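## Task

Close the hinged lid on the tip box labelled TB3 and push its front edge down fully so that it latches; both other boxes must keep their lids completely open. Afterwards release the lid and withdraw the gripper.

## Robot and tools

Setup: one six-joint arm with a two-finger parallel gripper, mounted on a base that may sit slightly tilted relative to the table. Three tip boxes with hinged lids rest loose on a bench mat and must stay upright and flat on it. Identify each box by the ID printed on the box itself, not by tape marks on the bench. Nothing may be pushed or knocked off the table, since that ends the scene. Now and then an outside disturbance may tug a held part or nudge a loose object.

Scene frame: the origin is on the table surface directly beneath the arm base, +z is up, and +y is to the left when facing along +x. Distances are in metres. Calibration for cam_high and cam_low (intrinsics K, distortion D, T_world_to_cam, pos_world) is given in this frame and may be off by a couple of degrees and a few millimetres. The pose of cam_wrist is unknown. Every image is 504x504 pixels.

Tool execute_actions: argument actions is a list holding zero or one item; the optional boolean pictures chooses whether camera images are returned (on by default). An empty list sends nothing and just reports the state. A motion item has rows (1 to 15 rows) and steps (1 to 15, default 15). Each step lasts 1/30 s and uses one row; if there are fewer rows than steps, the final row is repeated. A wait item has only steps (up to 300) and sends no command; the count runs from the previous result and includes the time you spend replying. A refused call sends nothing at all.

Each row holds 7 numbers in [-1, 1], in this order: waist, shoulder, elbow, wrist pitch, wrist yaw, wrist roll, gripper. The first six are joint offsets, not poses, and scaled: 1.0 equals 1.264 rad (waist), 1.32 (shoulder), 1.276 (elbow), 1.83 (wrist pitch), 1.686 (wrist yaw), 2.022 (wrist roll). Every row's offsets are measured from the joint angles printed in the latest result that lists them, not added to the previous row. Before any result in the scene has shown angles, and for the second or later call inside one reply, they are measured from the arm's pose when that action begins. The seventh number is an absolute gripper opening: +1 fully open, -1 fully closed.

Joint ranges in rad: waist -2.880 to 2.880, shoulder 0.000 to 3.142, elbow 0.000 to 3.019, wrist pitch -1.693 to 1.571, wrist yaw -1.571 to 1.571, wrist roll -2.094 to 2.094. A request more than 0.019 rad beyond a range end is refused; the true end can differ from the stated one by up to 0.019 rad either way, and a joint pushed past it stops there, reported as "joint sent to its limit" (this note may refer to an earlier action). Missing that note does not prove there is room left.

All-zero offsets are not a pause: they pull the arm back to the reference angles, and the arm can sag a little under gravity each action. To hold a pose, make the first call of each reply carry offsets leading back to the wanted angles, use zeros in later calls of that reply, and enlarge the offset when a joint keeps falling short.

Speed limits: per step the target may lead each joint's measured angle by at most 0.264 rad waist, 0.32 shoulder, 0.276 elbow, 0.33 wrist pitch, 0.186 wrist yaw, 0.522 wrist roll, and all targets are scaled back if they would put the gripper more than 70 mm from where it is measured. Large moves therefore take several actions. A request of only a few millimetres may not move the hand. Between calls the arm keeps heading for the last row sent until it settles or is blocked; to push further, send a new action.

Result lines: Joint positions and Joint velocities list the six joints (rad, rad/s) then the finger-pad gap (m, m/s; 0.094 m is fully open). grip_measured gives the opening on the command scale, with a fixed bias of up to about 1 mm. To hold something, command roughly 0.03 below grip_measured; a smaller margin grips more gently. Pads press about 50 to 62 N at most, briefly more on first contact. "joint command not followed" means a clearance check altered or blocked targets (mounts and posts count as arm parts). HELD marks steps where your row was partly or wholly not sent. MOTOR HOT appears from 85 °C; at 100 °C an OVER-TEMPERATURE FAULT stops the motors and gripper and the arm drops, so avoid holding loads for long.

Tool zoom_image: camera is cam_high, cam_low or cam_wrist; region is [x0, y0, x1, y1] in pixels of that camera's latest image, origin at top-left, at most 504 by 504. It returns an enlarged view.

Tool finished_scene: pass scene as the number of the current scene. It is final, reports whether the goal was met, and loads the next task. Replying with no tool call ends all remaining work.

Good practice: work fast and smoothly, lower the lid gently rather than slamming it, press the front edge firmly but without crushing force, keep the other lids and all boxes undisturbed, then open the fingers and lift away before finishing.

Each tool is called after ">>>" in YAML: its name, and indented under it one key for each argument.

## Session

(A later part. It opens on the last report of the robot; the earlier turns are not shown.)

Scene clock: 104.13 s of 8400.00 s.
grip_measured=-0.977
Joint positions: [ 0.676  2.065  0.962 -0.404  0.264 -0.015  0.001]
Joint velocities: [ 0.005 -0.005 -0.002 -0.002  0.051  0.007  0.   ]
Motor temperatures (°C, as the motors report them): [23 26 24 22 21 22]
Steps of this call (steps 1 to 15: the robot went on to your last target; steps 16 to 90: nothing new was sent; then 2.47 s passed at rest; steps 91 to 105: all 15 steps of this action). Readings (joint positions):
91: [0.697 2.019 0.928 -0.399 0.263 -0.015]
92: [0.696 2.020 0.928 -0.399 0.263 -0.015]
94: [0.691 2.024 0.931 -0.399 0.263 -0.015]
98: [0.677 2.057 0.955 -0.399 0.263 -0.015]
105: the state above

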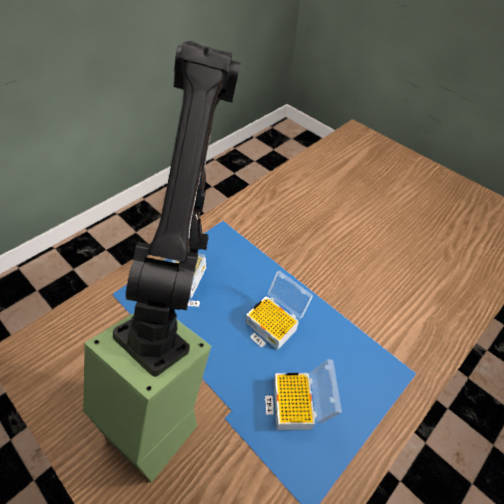

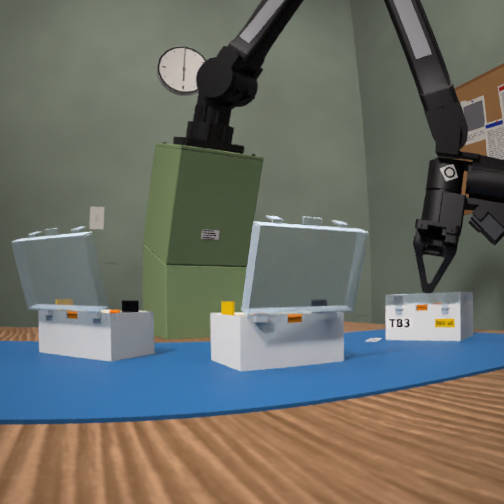

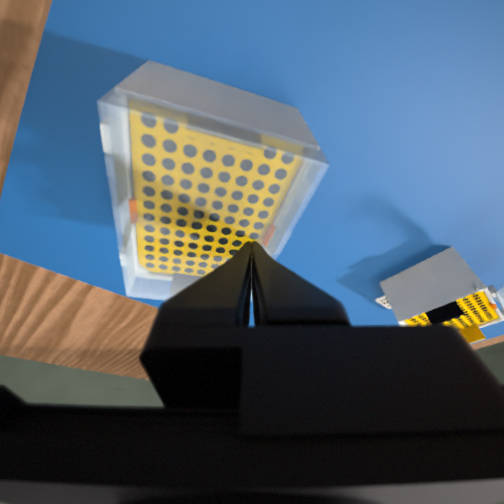

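Looks closed; a slightly firmer press, then lift.

>>> execute_actions:
  actions:
    - {"rows":[[0,0.04,0,0.01,0,0,-1],[0,0.05,0,0.02,0,0,-1],[0,0.06,0,0.02,0,0,-1],[0,0.06,0,0.02,0,0,-1],[0,0.06,0,0.02,0,0,-1],[0,0.04,0,0.01,0,0,-1],[0,0.01,0,0,0,0,-1],[0,-0.02,-0.01,0,0,0,-1],[0,-0.06,-0.03,0,0,0,-1],[0,-0.1,-0.05,0,0,0,-1],[0,-0.15,-0.07,0,0,0,-1],[0,-0.2,-0.09,0,0,0,-1],[0,-0.25,-0.11,0,0,0,-1],[0,-0.3,-0.13,0,0,0,-1],[0,-0.34,-0.15,0,0,0,-1]]}
  pictures: false

>>> execute_actions:
  actions:
    - {"steps":15}

>>> zoom_image:
  camera: "cam_low"
  region: [380, 260, 480, 350]

Scene clock: 113.17 s of 8400.00 s.
grip_measured=-0.977
Joint positions: [ 0.676  1.804  0.808 -0.404  0.266 -0.015  0.001]
Joint velocities: [-0.015 -1.88  -0.618 -0.007 -0.051  0.037  0.   ]
Motor temperatures (°C, as the motors report them): [23 26 24 22 21 22]
Steps of this call (steps 1 to 15: the robot went on to your last target; steps 16 to 90: nothing new was sent; then 5.53 s passed at rest; steps 91 to 105: all 15 steps of this action). Readings (joint positions):
91: [0.676 2.065 0.962 -0.404 0.264 -0.015]
92: [0.676 2.067 0.962 -0.404 0.265 -0.015]
94: [0.676 2.068 0.962 -0.404 0.266 -0.015]
98: [0.676 2.061 0.960 -0.404 0.266 -0.015]
105: the state above

Scene clock: 113.67 s of 8400.00 s.
grip_measured=-0.977
Joint positions: [ 0.676  1.615  0.765 -0.404  0.266 -0.015  0.001]
Joint velocities: [-0.005 -0.005 -0.022  0.022 -0.022  0.007 -0.   ]
Motor temperatures (°C, as the motors report them): [23 26 24 22 21 22]
Steps of this call (steps 1 to 15: the robot went on to your last target). Readings (joint positions):
1: [0.676 1.739 0.789 -0.404 0.266 -0.015]
2: [0.676 1.679 0.776 -0.404 0.266 -0.015]
4: [0.676 1.595 0.775 -0.404 0.266 -0.015]
8: [0.676 1.572 0.781 -0.404 0.266 -0.015]
15: the state above

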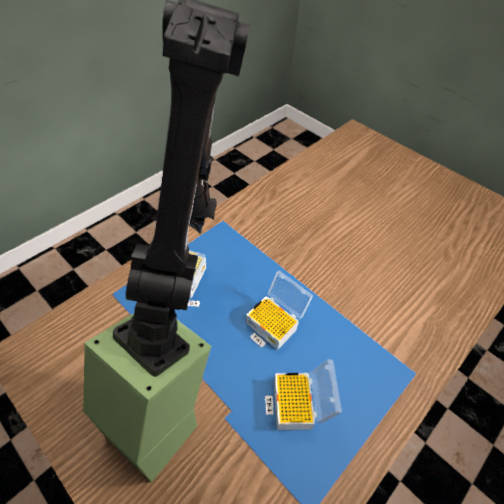

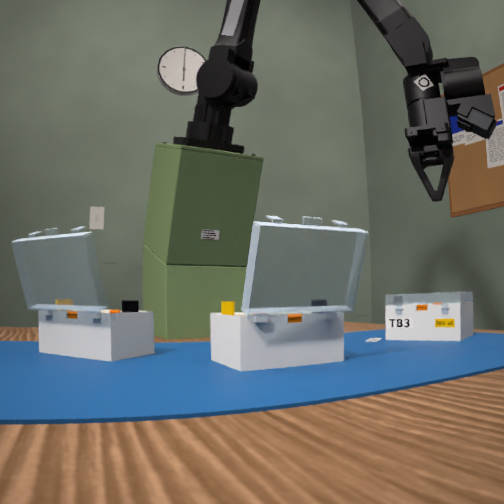

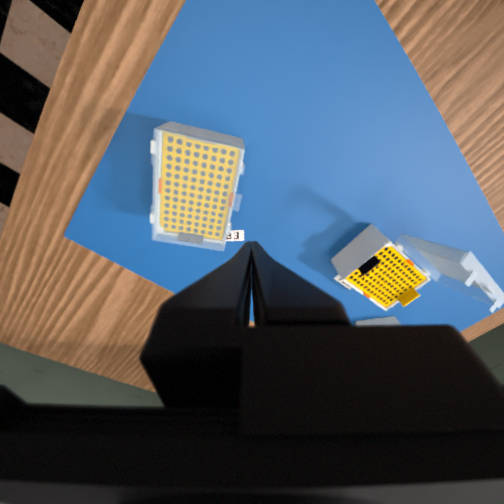

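Region (380, 260, 480, 350) of cam_low's 504x504 image, scaled by 5.040, with more detail than that image has; it fills the top 454 rows of this view, and the rest is white.

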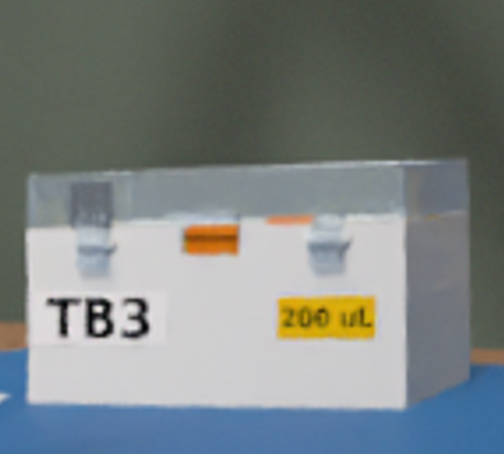

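>>> finished_scene:
  scene: 1

The scene is finished: the task was done.


## Next scene

Close the hinged lid on the tip box labelled TB4 and push its front edge down fully so that it latches; both other boxes must keep their lids completely open. Afterwards release the lid and withdraw the gripper.

>>> execute_actions:
  actions: []

Scene clock: 0.00 s of 8400.00 s.
grip_measured=+1.000
Joint positions: [ 0.94   1.215  0.15   0.539  0.326 -1.537  0.094]
Joint velocities: [-0.005 -0.015  0.012 -0.017 -0.051  0.022  0.   ]
Motor temperatures (°C, as the motors report them): [22 24 24 22 21 22]

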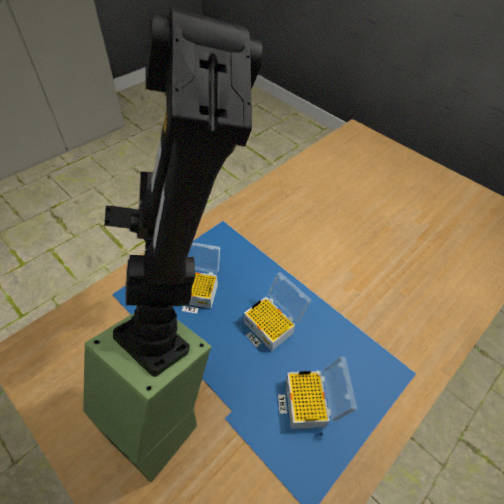

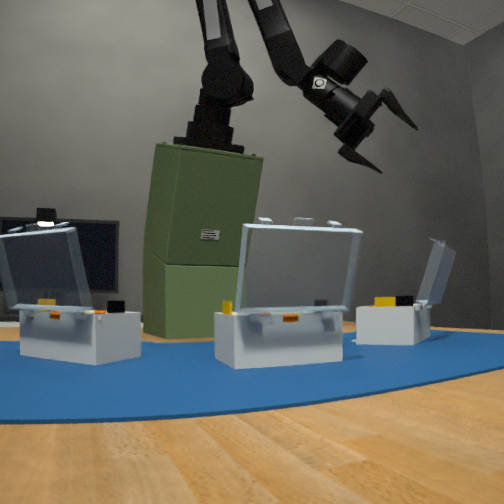

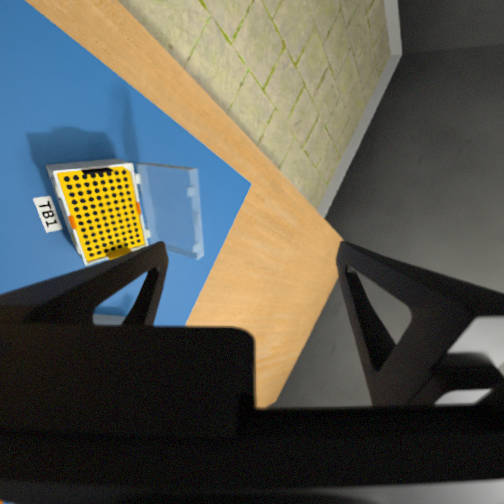

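>>> zoom_image:
  camera: "cam_high"
  region: [235, 300, 295, 355]

>>> execute_actions:
  actions:
    - {"rows":[[-0.02,0.03,-0.01,0,-0.02,0.08,1],[-0.04,0.06,-0.02,0.01,-0.04,0.16,1],[-0.06,0.09,-0.03,0.015,-0.06,0.24,1],[-0.09,0.12,-0.04,0.02,-0.08,0.32,1],[-0.12,0.15,-0.05,0.025,-0.1,0.4,1],[-0.15,0.18,-0.06,0.03,-0.12,0.48,1],[-0.18,0.21,-0.06,0.035,-0.14,0.56,1],[-0.2,0.23,-0.06,0.04,-0.16,0.64,1],[-0.22,0.25,-0.06,0.04,-0.18,0.7,1],[-0.23,0.25,-0.06,0.04,-0.193,0.76,1]]}
  pictures: false

>>> execute_actions:
  actions:
    - {"steps":12}

>>> zoom_image:
  camera: "cam_wrist"
  region: [374, 190, 504, 320]

Region (235, 300, 295, 355) of cam_high's 504x504 image, scaled by 8.400, with more detail than that image has; it fills the top 462 rows of this view, and the rest is white.

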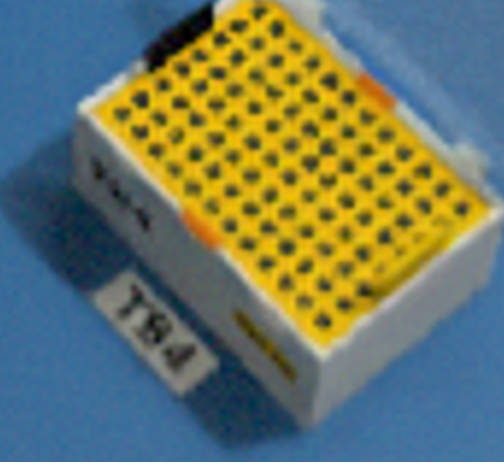

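Scene clock: 10.10 s of 8400.00 s.
grip_measured=+1.000
Joint positions: [ 0.655  1.559  0.069  0.583  0.004 -0.273  0.094]
Joint velocities: [ 0.005 -0.024  0.007  0.071 -0.037  1.722  0.   ]
Motor temperatures (°C, as the motors report them): [22 24 24 23 21 22]
Steps of this call (steps 1 to 90: nothing new was sent; then 6.60 s passed at rest; steps 91 to 105: all 15 steps of this action). Readings (joint positions):
91: [0.938 1.218 0.149 0.539 0.311 -1.514]
92: [0.932 1.228 0.146 0.540 0.283 -1.463]
94: [0.897 1.280 0.133 0.551 0.217 -1.299]
98: [0.752 1.455 0.087 0.572 0.087 -0.908]
105: the state above

Scene clock: 10.50 s of 8400.00 s.
grip_measured=+1.000
Joint positions: [ 0.655  1.557  0.071  0.589  0.003 -0.033  0.094]
Joint velocities: [-0.005 -0.005  0.012 -0.002  0.007  0.125  0.   ]
Motor temperatures (°C, as the motors report them): [22 24 24 23 21 22]
Steps of this call (steps 1 to 12: the robot went on to your last target). Readings (joint positions):
1: [0.655 1.558 0.070 0.586 0.004 -0.221]
2: [0.655 1.557 0.070 0.588 0.004 -0.179]
4: [0.655 1.557 0.071 0.589 0.004 -0.120]
8: [0.655 1.557 0.071 0.589 0.004 -0.058]
12: the state above

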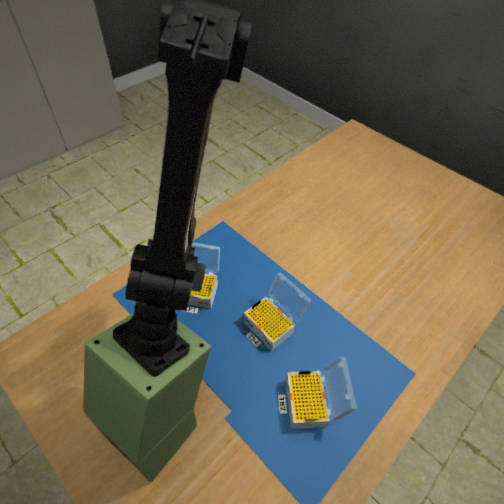

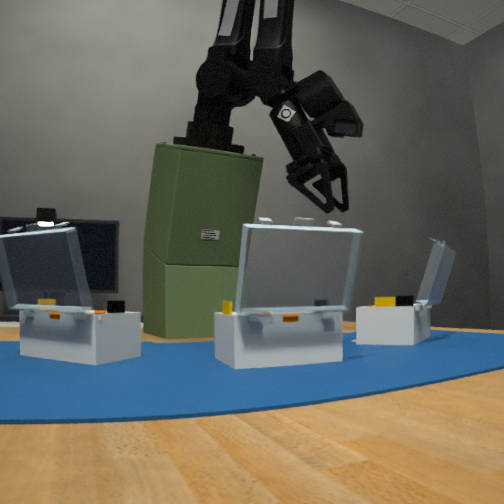

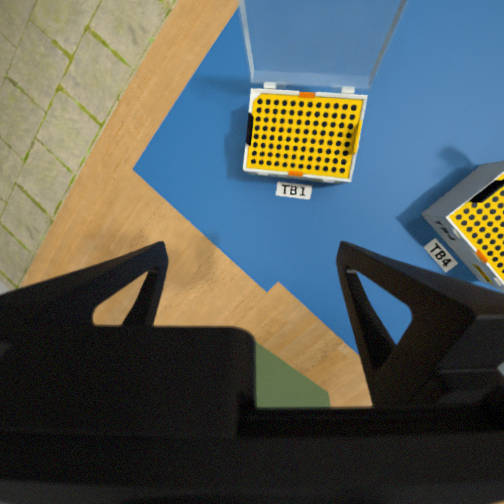

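Region (374, 190, 504, 320) of cam_wrist's 504x504 image, scaled by 3.877, with more detail than that image has.

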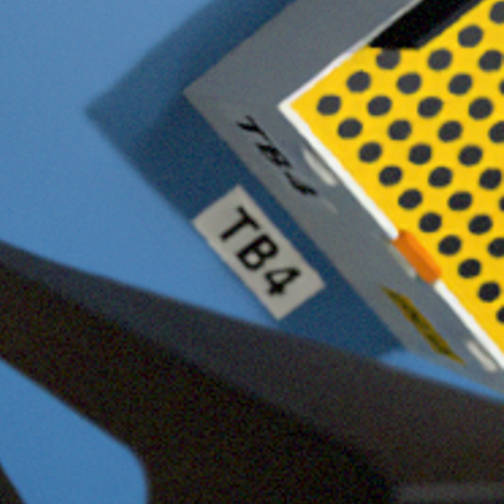

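>>> execute_actions:
  actions:
    - {"rows":[[-0.03,0,0.04,0,0,0,-1],[-0.06,0,0.08,-0.01,0,0,-1],[-0.1,0,0.13,-0.03,0,0,-1],[-0.14,0,0.18,-0.05,0,0,-1],[-0.18,0,0.23,-0.07,0,0,-1],[-0.22,0,0.28,-0.1,0,0,-1],[-0.26,0,0.33,-0.13,0,0,-1],[-0.3,0,0.38,-0.16,0,0,-1],[-0.34,0,0.43,-0.19,0,0,-1],[-0.38,0,0.48,-0.22,0,0,-1],[-0.42,0,0.53,-0.26,0,0,-1],[-0.46,0,0.57,-0.3,0,0,-1],[-0.5,0.01,0.61,-0.36,0,0,-1],[-0.54,0.02,0.64,-0.44,0,0,-1],[-0.58,0.03,0.66,-0.54,0,0,-1]]}
  pictures: false

>>> execute_actions:
  actions:
    - {"steps":20}

Scene clock: 16.43 s of 8400.00 s.
grip_measured=-0.977
Joint positions: [ 0.189  1.559  0.679  0.177  0.001 -0.017  0.001]
Joint velocities: [-1.148  0.044  1.311 -1.36   0.007  0.037  0.   ]
Motor temperatures (°C, as the motors report them): [22 24 24 23 21 22]
Steps of this call (steps 1 to 30: the robot went on to your last target; steps 31 to 90: nothing new was sent; then 2.43 s passed at rest; steps 91 to 105: all 15 steps of this action). Readings (joint positions):
91: [0.652 1.557 0.075 0.589 0.003 -0.016]
92: [0.641 1.557 0.086 0.586 0.002 -0.017]
94: [0.588 1.557 0.146 0.557 0.001 -0.017]
98: [0.456 1.557 0.335 0.465 0.001 -0.017]
105: the state above

Scene clock: 17.10 s of 8400.00 s.
grip_measured=-0.977
Joint positions: [-0.085  1.592  0.908 -0.384  0.005 -0.018  0.001]
Joint velocities: [-0.005 -0.015 -0.012 -0.022  0.037 -0.022  0.001]
Motor temperatures (°C, as the motors report them): [22 24 24 23 21 22]
Steps of this call (steps 1 to 20: the robot went on to your last target). Readings (joint positions):
1: [0.148 1.561 0.724 0.129 0.001 -0.017]
2: [0.107 1.563 0.768 0.072 0.001 -0.017]
4: [0.019 1.569 0.854 -0.093 0.001 -0.018]
8: [-0.106 1.573 0.921 -0.335 0.008 -0.018]
20: the state above

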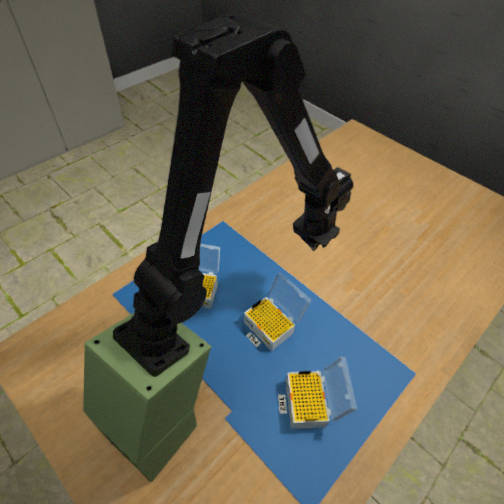

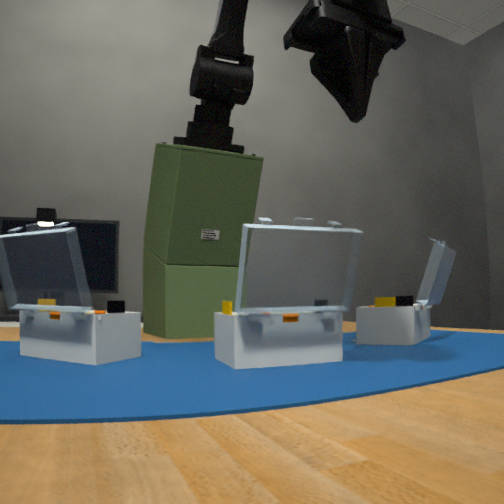

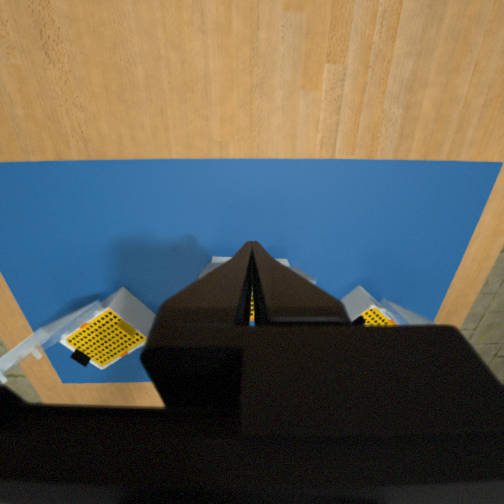

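>>> execute_actions:
  actions:
    - {"rows":[[0,0.015,0.01,0,0,0,-1],[0,0.035,0.02,0,0,0,-1],[0,0.06,0.03,0,0,0,-1],[0,0.085,0.04,0,0,0,-1],[0,0.11,0.05,0,0,0,-1],[0,0.135,0.06,0,0,0,-1],[0,0.16,0.07,0,0,0,-1],[0,0.185,0.08,0,0,0,-1],[0,0.21,0.09,0,0,0,-1],[0,0.23,0.1,0,0,0,-1],[0,0.245,0.11,0,0,0,-1],[0,0.255,0.115,0,0,0,-1]]}
  pictures: false

>>> execute_actions:
  actions:
    - {"steps":8}

Scene clock: 23.13 s of 8400.00 s.
grip_measured=-0.977
Joint positions: [-0.085  1.951  1.031 -0.384  0.005 -0.018  0.001]
Joint velocities: [-0.005  0.269 -0.037  0.002  0.037 -0.007 -0.001]
Motor temperatures (°C, as the motors report them): [22 25 25 22 21 22]
Steps of this call (steps 1 to 15: the robot went on to your last target; steps 16 to 90: nothing new was sent; then 2.53 s passed at rest; steps 91 to 105: all 15 steps of this action). Readings (joint positions):
91: [-0.085 1.592 0.908 -0.384 0.005 -0.018]
92: [-0.085 1.595 0.908 -0.384 0.005 -0.018]
94: [-0.085 1.618 0.918 -0.384 0.005 -0.018]
98: [-0.085 1.745 0.976 -0.384 0.005 -0.018]
105: the state above

Scene clock: 23.40 s of 8400.00 s.
grip_measured=-0.977
Joint positions: [-0.085  1.948  1.037 -0.384  0.005 -0.018  0.001]
Joint velocities: [-0.005 -0.024  0.012 -0.012 -0.022  0.022  0.001]
Motor temperatures (°C, as the motors report them): [22 25 25 22 21 22]
Steps of this call (steps 1 to 8: the robot went on to your last target). Readings (joint positions):
1: [-0.085 1.958 1.031 -0.384 0.005 -0.018]
2: [-0.085 1.958 1.031 -0.384 0.005 -0.018]
4: [-0.085 1.955 1.032 -0.384 0.005 -0.018]
8: the state above

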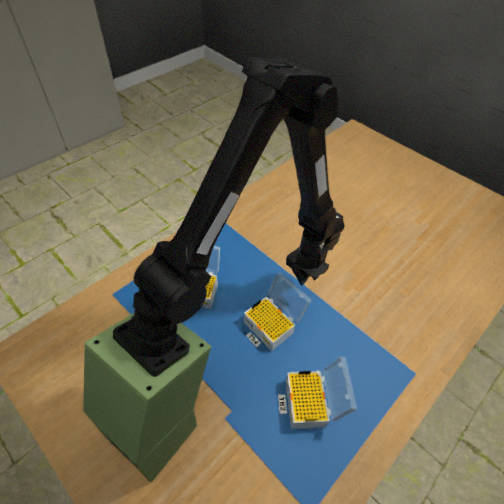

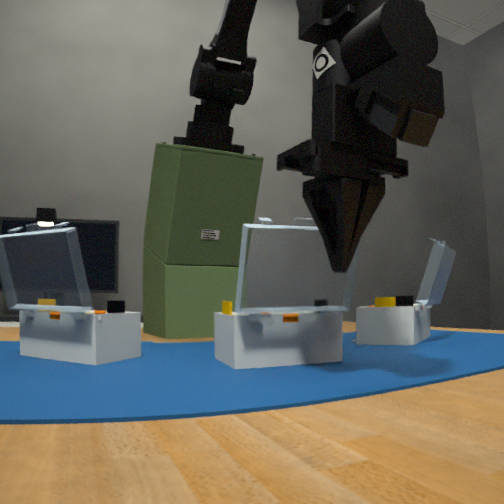

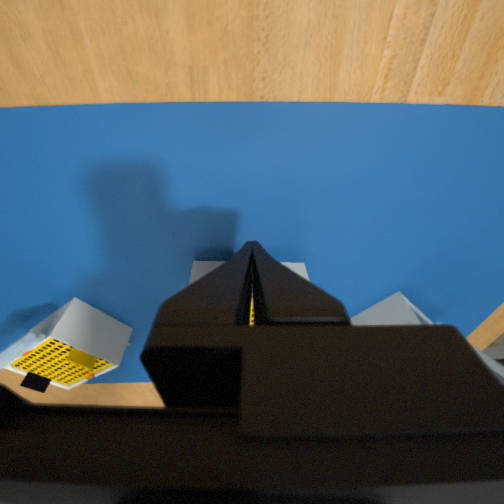

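>>> execute_actions:
  actions:
    - {"rows":[[0,-0.02,-0.008,0,0,0,-1],[0,-0.03,-0.016,0,0,0,-1],[0,-0.04,-0.024,0,0,0,-1],[0,-0.05,-0.032,0,0,0,-1],[0,-0.06,-0.04,0,0,0,-1],[0,-0.068,-0.048,0,0,0,-1],[0,-0.074,-0.056,0,0,0,-1],[0,-0.078,-0.064,0,0,0,-1],[0,-0.08,-0.072,0,0,0,-1],[0,-0.082,-0.08,0,0,0,-1],[0,-0.084,-0.088,0,0,0,-1],[0,-0.085,-0.096,0,0,0,-1],[0,-0.085,-0.104,0,0,0,-1],[0,-0.085,-0.112,0,0,0,-1],[0,-0.085,-0.12,0,0,0,-1]]}
  pictures: false

>>> execute_actions:
  actions:
    - {"steps":8}

Scene clock: 29.27 s of 8400.00 s.
grip_measured=-0.977
Joint positions: [-0.085  1.842  0.91  -0.384  0.005 -0.018  0.001]
Joint velocities: [-0.005  0.005 -0.281 -0.002 -0.022  0.007 -0.   ]
Motor temperatures (°C, as the motors report them): [22 25 25 22 21 22]
Steps of this call (steps 1 to 15: the robot went on to your last target; steps 16 to 90: nothing new was sent; then 2.37 s passed at rest; steps 91 to 105: all 15 steps of this action). Readings (joint positions):
91: [-0.085 1.946 1.037 -0.384 0.005 -0.018]
92: [-0.085 1.944 1.034 -0.384 0.005 -0.018]
94: [-0.085 1.932 1.018 -0.384 0.005 -0.018]
98: [-0.085 1.884 0.971 -0.384 0.005 -0.018]
105: the state above

Scene clock: 29.53 s of 8400.00 s.
grip_measured=-0.977
Joint positions: [-0.085  1.842  0.879 -0.384  0.005 -0.018  0.001]
Joint velocities: [-0.015 -0.005  0.007 -0.017 -0.022  0.066  0.001]
Motor temperatures (°C, as the motors report them): [22 25 25 22 21 22]
Steps of this call (steps 1 to 8: the robot went on to your last target). Readings (joint positions):
1: [-0.085 1.842 0.900 -0.384 0.005 -0.018]
2: [-0.085 1.842 0.892 -0.384 0.005 -0.018]
4: [-0.085 1.842 0.881 -0.384 0.005 -0.018]
8: the state above

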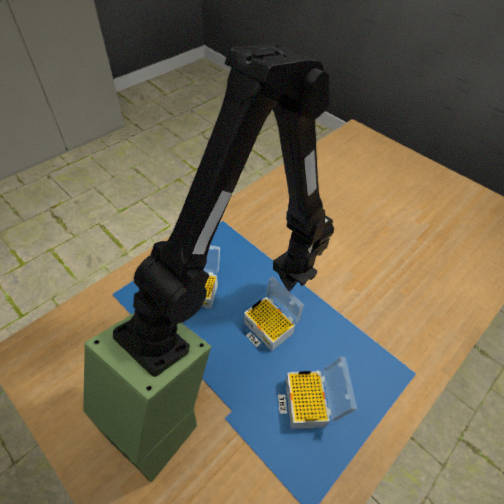

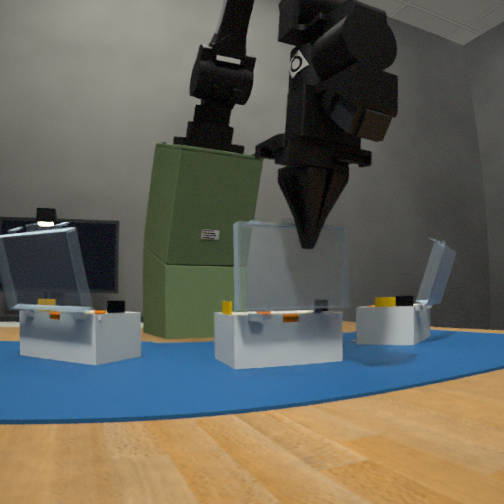

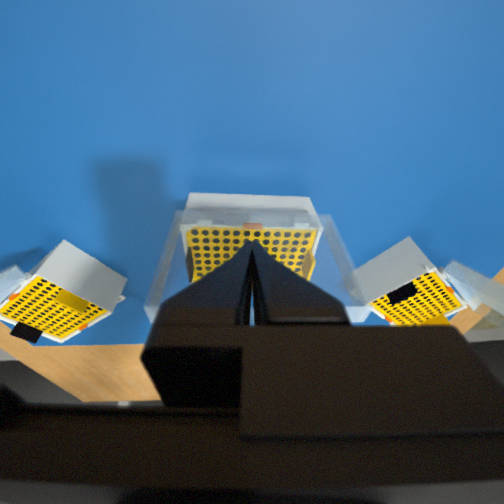

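>>> execute_actions:
  actions:
    - {"rows":[[0,0,-0.008,0.004,0,0,-1],[0,0,-0.013,0.008,0,0,-1],[0,0,-0.018,0.012,0,0,-1],[0,0,-0.023,0.016,0,0,-1],[0,0,-0.028,0.02,0,0,-1],[0,0,-0.033,0.024,0,0,-1],[0,0,-0.038,0.028,0,0,-1],[0,0,-0.043,0.032,0,0,-1],[0,0,-0.048,0.036,0,0,-1],[0,0,-0.053,0.04,0,0,-1],[0,0,-0.058,0.044,0,0,-1],[0,0,-0.063,0.048,0,0,-1],[0,0,-0.068,0.052,0,0,-1],[0,0,-0.074,0.056,0,0,-1],[0,0,-0.08,0.06,0,0,-1]]}
  pictures: false

>>> execute_actions:
  actions:
    - {"rows":[[0,0,-0.02,0.02,0,0,-1],[0,0,-0.028,0.025,0,0,-1],[0,0,-0.036,0.03,0,0,-1],[0,0,-0.044,0.035,0,0,-1],[0,0,-0.052,0.04,0,0,-1],[0,0,-0.06,0.045,0,0,-1],[0,0,-0.068,0.05,0,0,-1],[0,0,-0.076,0.055,0,0,-1],[0,0,-0.084,0.06,0,0,-1],[0,0,-0.092,0.07,0,0,-1],[0,0,-0.1,0.08,0,0,-1]]}

Scene clock: 36.57 s of 8400.00 s.
grip_measured=-0.977
Joint positions: [-0.085  1.842  0.792 -0.305  0.005 -0.018  0.001]
Joint velocities: [-0.005 -0.015 -0.168  0.242 -0.022 -0.037 -0.001]
Motor temperatures (°C, as the motors report them): [22 26 25 22 21 22]
Steps of this call (steps 1 to 30: the robot went on to your last target; steps 31 to 90: nothing new was sent; then 3.53 s passed at rest; steps 91 to 105: all 15 steps of this action). Readings (joint positions):
91: [-0.085 1.842 0.879 -0.384 0.005 -0.018]
92: [-0.085 1.842 0.877 -0.384 0.005 -0.018]
94: [-0.085 1.842 0.868 -0.378 0.005 -0.018]
98: [-0.085 1.842 0.838 -0.355 0.005 -0.018]
105: the state above

Scene clock: 37.07 s of 8400.00 s.
grip_measured=-0.977
Joint positions: [-0.085  1.842  0.663 -0.183  0.005 -0.018  0.001]
Joint velocities: [-0.015 -0.015 -0.007  0.056 -0.051 -0.066 -0.   ]
Motor temperatures (°C, as the motors report them): [22 26 25 22 21 22]
Steps of this call (steps 1 to 15: all 15 steps of this action). Readings (joint positions):
1: [-0.085 1.842 0.785 -0.297 0.005 -0.018]
2: [-0.085 1.842 0.778 -0.290 0.005 -0.018]
4: [-0.085 1.842 0.759 -0.273 0.005 -0.018]
8: [-0.085 1.842 0.715 -0.239 0.005 -0.018]
15: the state above

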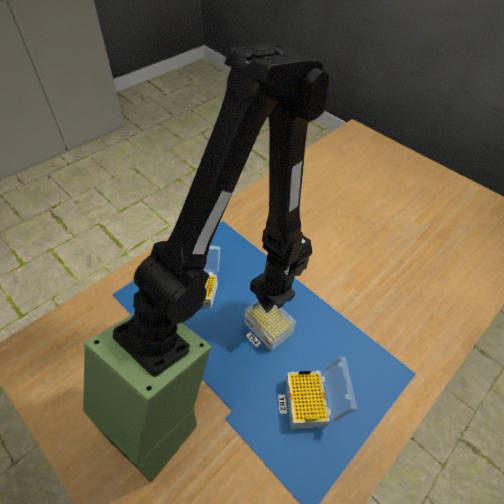

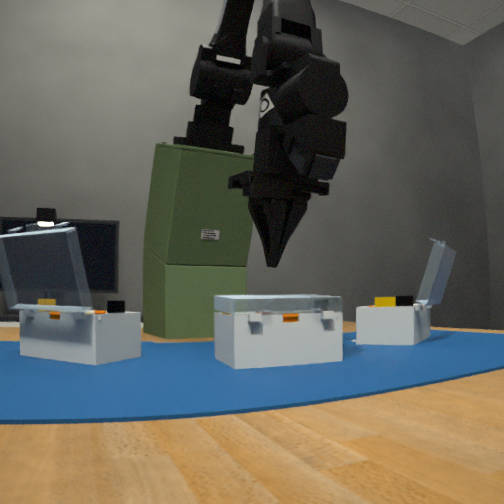

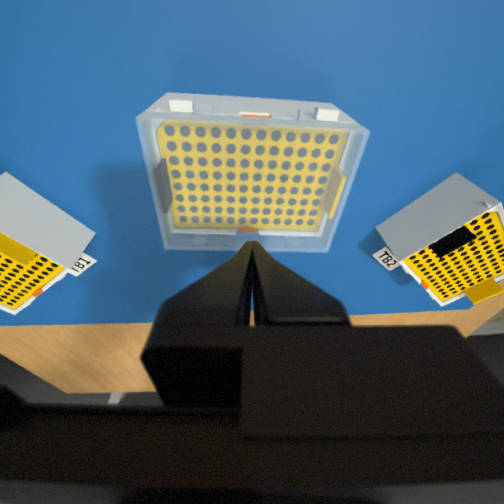

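>>> execute_actions:
  actions:
    - {"rows":[[0,0.01,0,0.015,0,0,-1],[0,0.02,0,0.02,0,0,-1],[0,0.03,0,0.028,0,0,-1],[0,0.04,0,0.036,0,0,-1],[0,0.05,0,0.045,0,0,-1],[0,0.06,0,0.055,0,0,-1],[0,0.068,0,0.065,0,0,-1],[0,0.075,0,0.075,0,0,-1],[0,0.08,0,0.082,0,0,-1]]}

Scene clock: 40.63 s of 8400.00 s.
grip_measured=-0.977
Joint positions: [-0.085  1.949  0.663 -0.054  0.005 -0.018  0.001]
Joint velocities: [-0.005 -0.005  0.007  0.061 -0.037 -0.066 -0.   ]
Motor temperatures (°C, as the motors report them): [22 26 24 22 21 22]
Steps of this call (steps 1 to 15: the robot went on to your last target; steps 16 to 90: nothing new was sent; then 0.07 s passed at rest; steps 91 to 105: all 15 steps of this action). Readings (joint positions):
91: [-0.085 1.842 0.663 -0.175 0.005 -0.018]
92: [-0.085 1.843 0.663 -0.173 0.005 -0.018]
94: [-0.085 1.853 0.663 -0.155 0.005 -0.018]
98: [-0.085 1.905 0.663 -0.095 0.005 -0.018]
105: the state above

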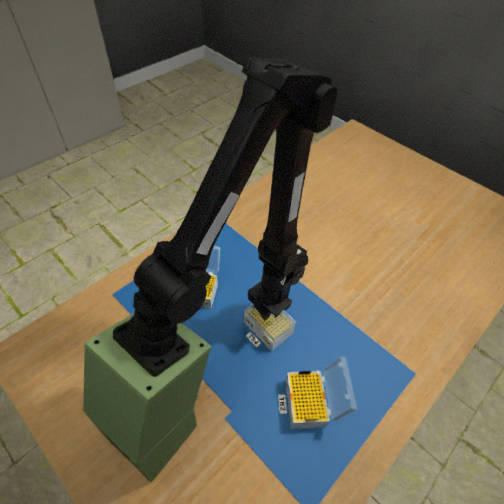

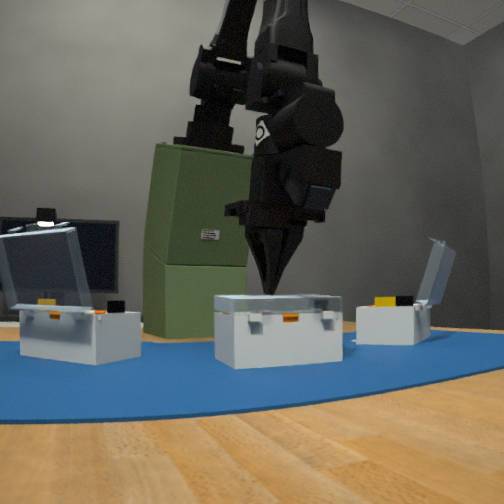

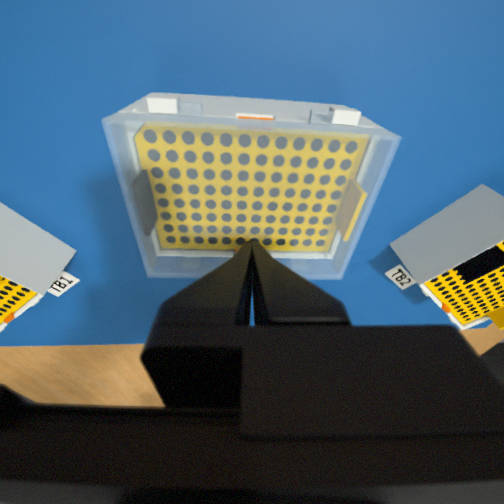

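>>> execute_actions:
  actions:
    - {"rows":[[0,0.008,0.003,0.015,0,0,-1],[0,0.016,0.006,0.017,0,0,-1],[0,0.024,0.009,0.02,0,0,-1],[0,0.032,0.012,0.022,0,0,-1],[0,0.04,0.015,0.025,0,0,-1],[0,0.048,0.018,0.027,0,0,-1],[0,0.056,0.02,0.03,0,0,-1],[0,0.064,0.022,0.03,0,0,-1],[0,0.07,0.024,0.03,0,0,-1]]}

>>> zoom_image:
  camera: "cam_low"
  region: [200, 270, 350, 375]

Scene clock: 45.37 s of 8400.00 s.
grip_measured=-0.977
Joint positions: [-0.085  1.966  0.67  -0.037  0.005 -0.018  0.001]
Joint velocities: [ 0.005 -0.024 -0.022 -0.002 -0.007  0.007 -0.001]
Motor temperatures (°C, as the motors report them): [22 26 24 22 21 22]
Steps of this call (steps 1 to 15: the robot went on to your last target; steps 16 to 90: nothing new was sent; then 1.23 s passed at rest; steps 91 to 105: all 15 steps of this action). Readings (joint positions):
91: [-0.085 1.949 0.663 -0.050 0.005 -0.018]
92: [-0.085 1.949 0.663 -0.047 0.005 -0.018]
94: [-0.085 1.957 0.667 -0.041 0.005 -0.018]
98: [-0.085 1.965 0.670 -0.037 0.005 -0.018]
105: the state above

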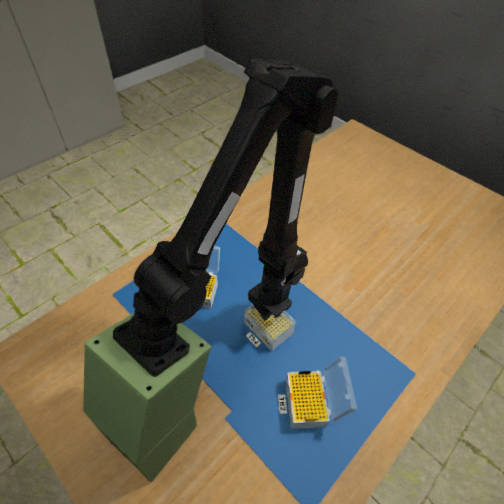

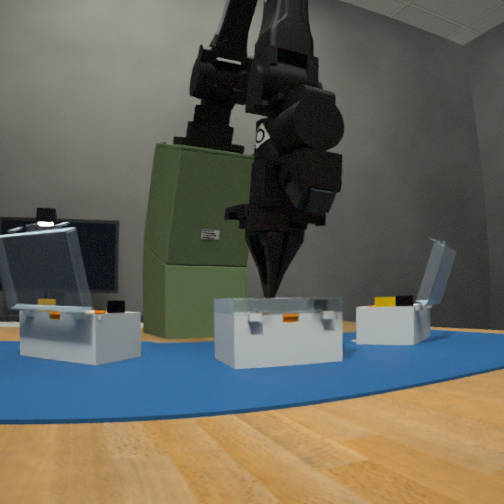

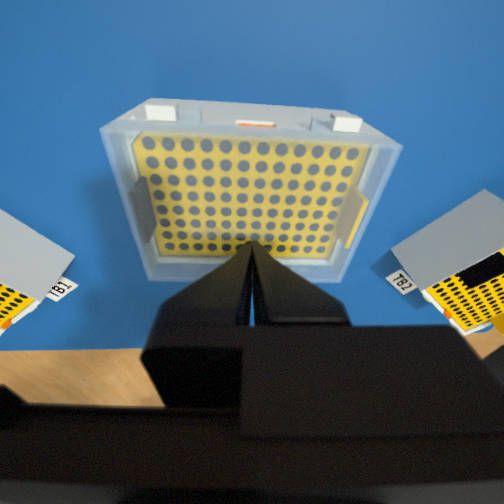

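Region (200, 270, 350, 375) of cam_low's 504x504 image, scaled by 3.360, with more detail than that image has; it fills the top 353 rows of this view, and the rest is white.

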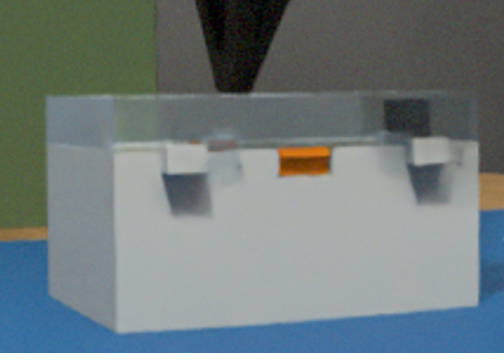

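>>> execute_actions:
  actions:
    - {"rows":[[0,0.03,0.01,0,0,0,-1],[0,0,0,0,0,0,-1],[0,-0.02,-0.01,0,0,0,-1],[0,-0.05,-0.02,0,0,0,-1],[0,-0.08,-0.03,0,0,0,-1],[0,-0.12,-0.04,0,0,0,-1],[0,-0.16,-0.06,0,0,0,-1],[0,-0.2,-0.07,0,0,0,-1],[0,-0.24,-0.09,0,0,0,-1],[0,-0.28,-0.1,0,0,0,-1],[0,-0.32,-0.11,0,0,0,-1],[0,-0.35,-0.12,0,0,0,-1],[0,-0.38,-0.13,0,0,0,-1],[0,-0.4,-0.13,0,0,0,-1],[0,-0.41,-0.13,0,0,0,-1]]}
  pictures: false

>>> execute_actions:
  actions:
    - {"steps":12}

>>> zoom_image:
  camera: "cam_low"
  region: [200, 270, 350, 375]

Scene clock: 51.23 s of 8400.00 s.
grip_measured=-0.977
Joint positions: [-0.085  1.449  0.516 -0.037  0.005 -0.018  0.001]
Joint velocities: [-0.005 -1.138 -0.061 -0.002  0.022 -0.007 -0.001]
Motor temperatures (°C, as the motors report them): [22 25 24 22 21 22]
Steps of this call (steps 1 to 15: the robot went on to your last target; steps 16 to 90: nothing new was sent; then 2.37 s passed at rest; steps 91 to 105: all 15 steps of this action). Readings (joint positions):
91: [-0.085 1.964 0.670 -0.037 0.005 -0.018]
92: [-0.085 1.962 0.668 -0.037 0.005 -0.018]
94: [-0.085 1.953 0.663 -0.037 0.005 -0.018]
98: [-0.085 1.845 0.610 -0.037 0.005 -0.018]
105: the state above

Scene clock: 51.63 s of 8400.00 s.
grip_measured=-0.977
Joint positions: [-0.085  1.418  0.502 -0.037  0.005 -0.018  0.001]
Joint velocities: [-0.005 -0.015 -0.012  0.007  0.037 -0.081 -0.   ]
Motor temperatures (°C, as the motors report them): [22 25 24 22 21 22]
Steps of this call (steps 1 to 12: the robot went on to your last target). Readings (joint positions):
1: [-0.085 1.418 0.515 -0.037 0.005 -0.018]
2: [-0.085 1.400 0.515 -0.037 0.005 -0.018]
4: [-0.085 1.393 0.514 -0.037 0.005 -0.018]
8: [-0.085 1.413 0.506 -0.037 0.005 -0.018]
12: the state above

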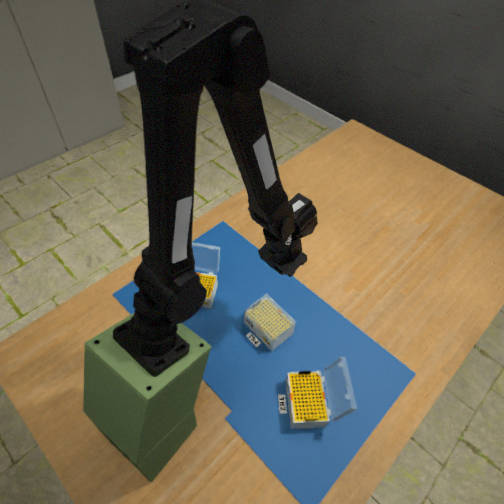

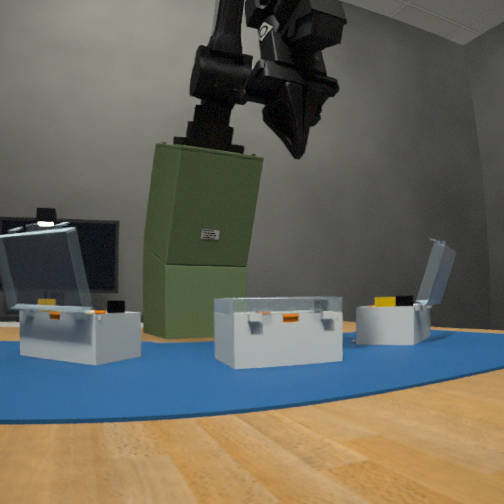

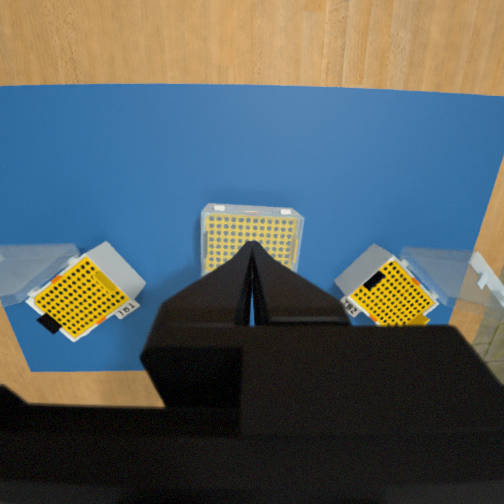

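Region (200, 270, 350, 375) of cam_low's 504x504 image, scaled by 3.360, with more detail than that image has; it fills the top 353 rows of this view, and the rest is white.

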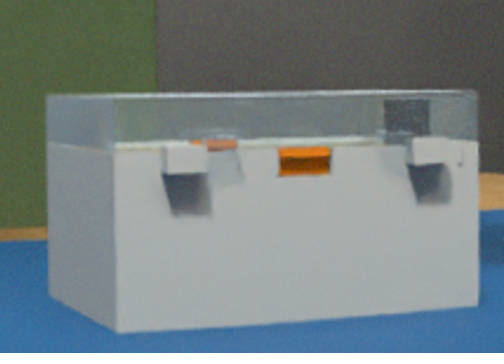

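>>> finished_scene:
  scene: 2

The scene is finished: the task was done.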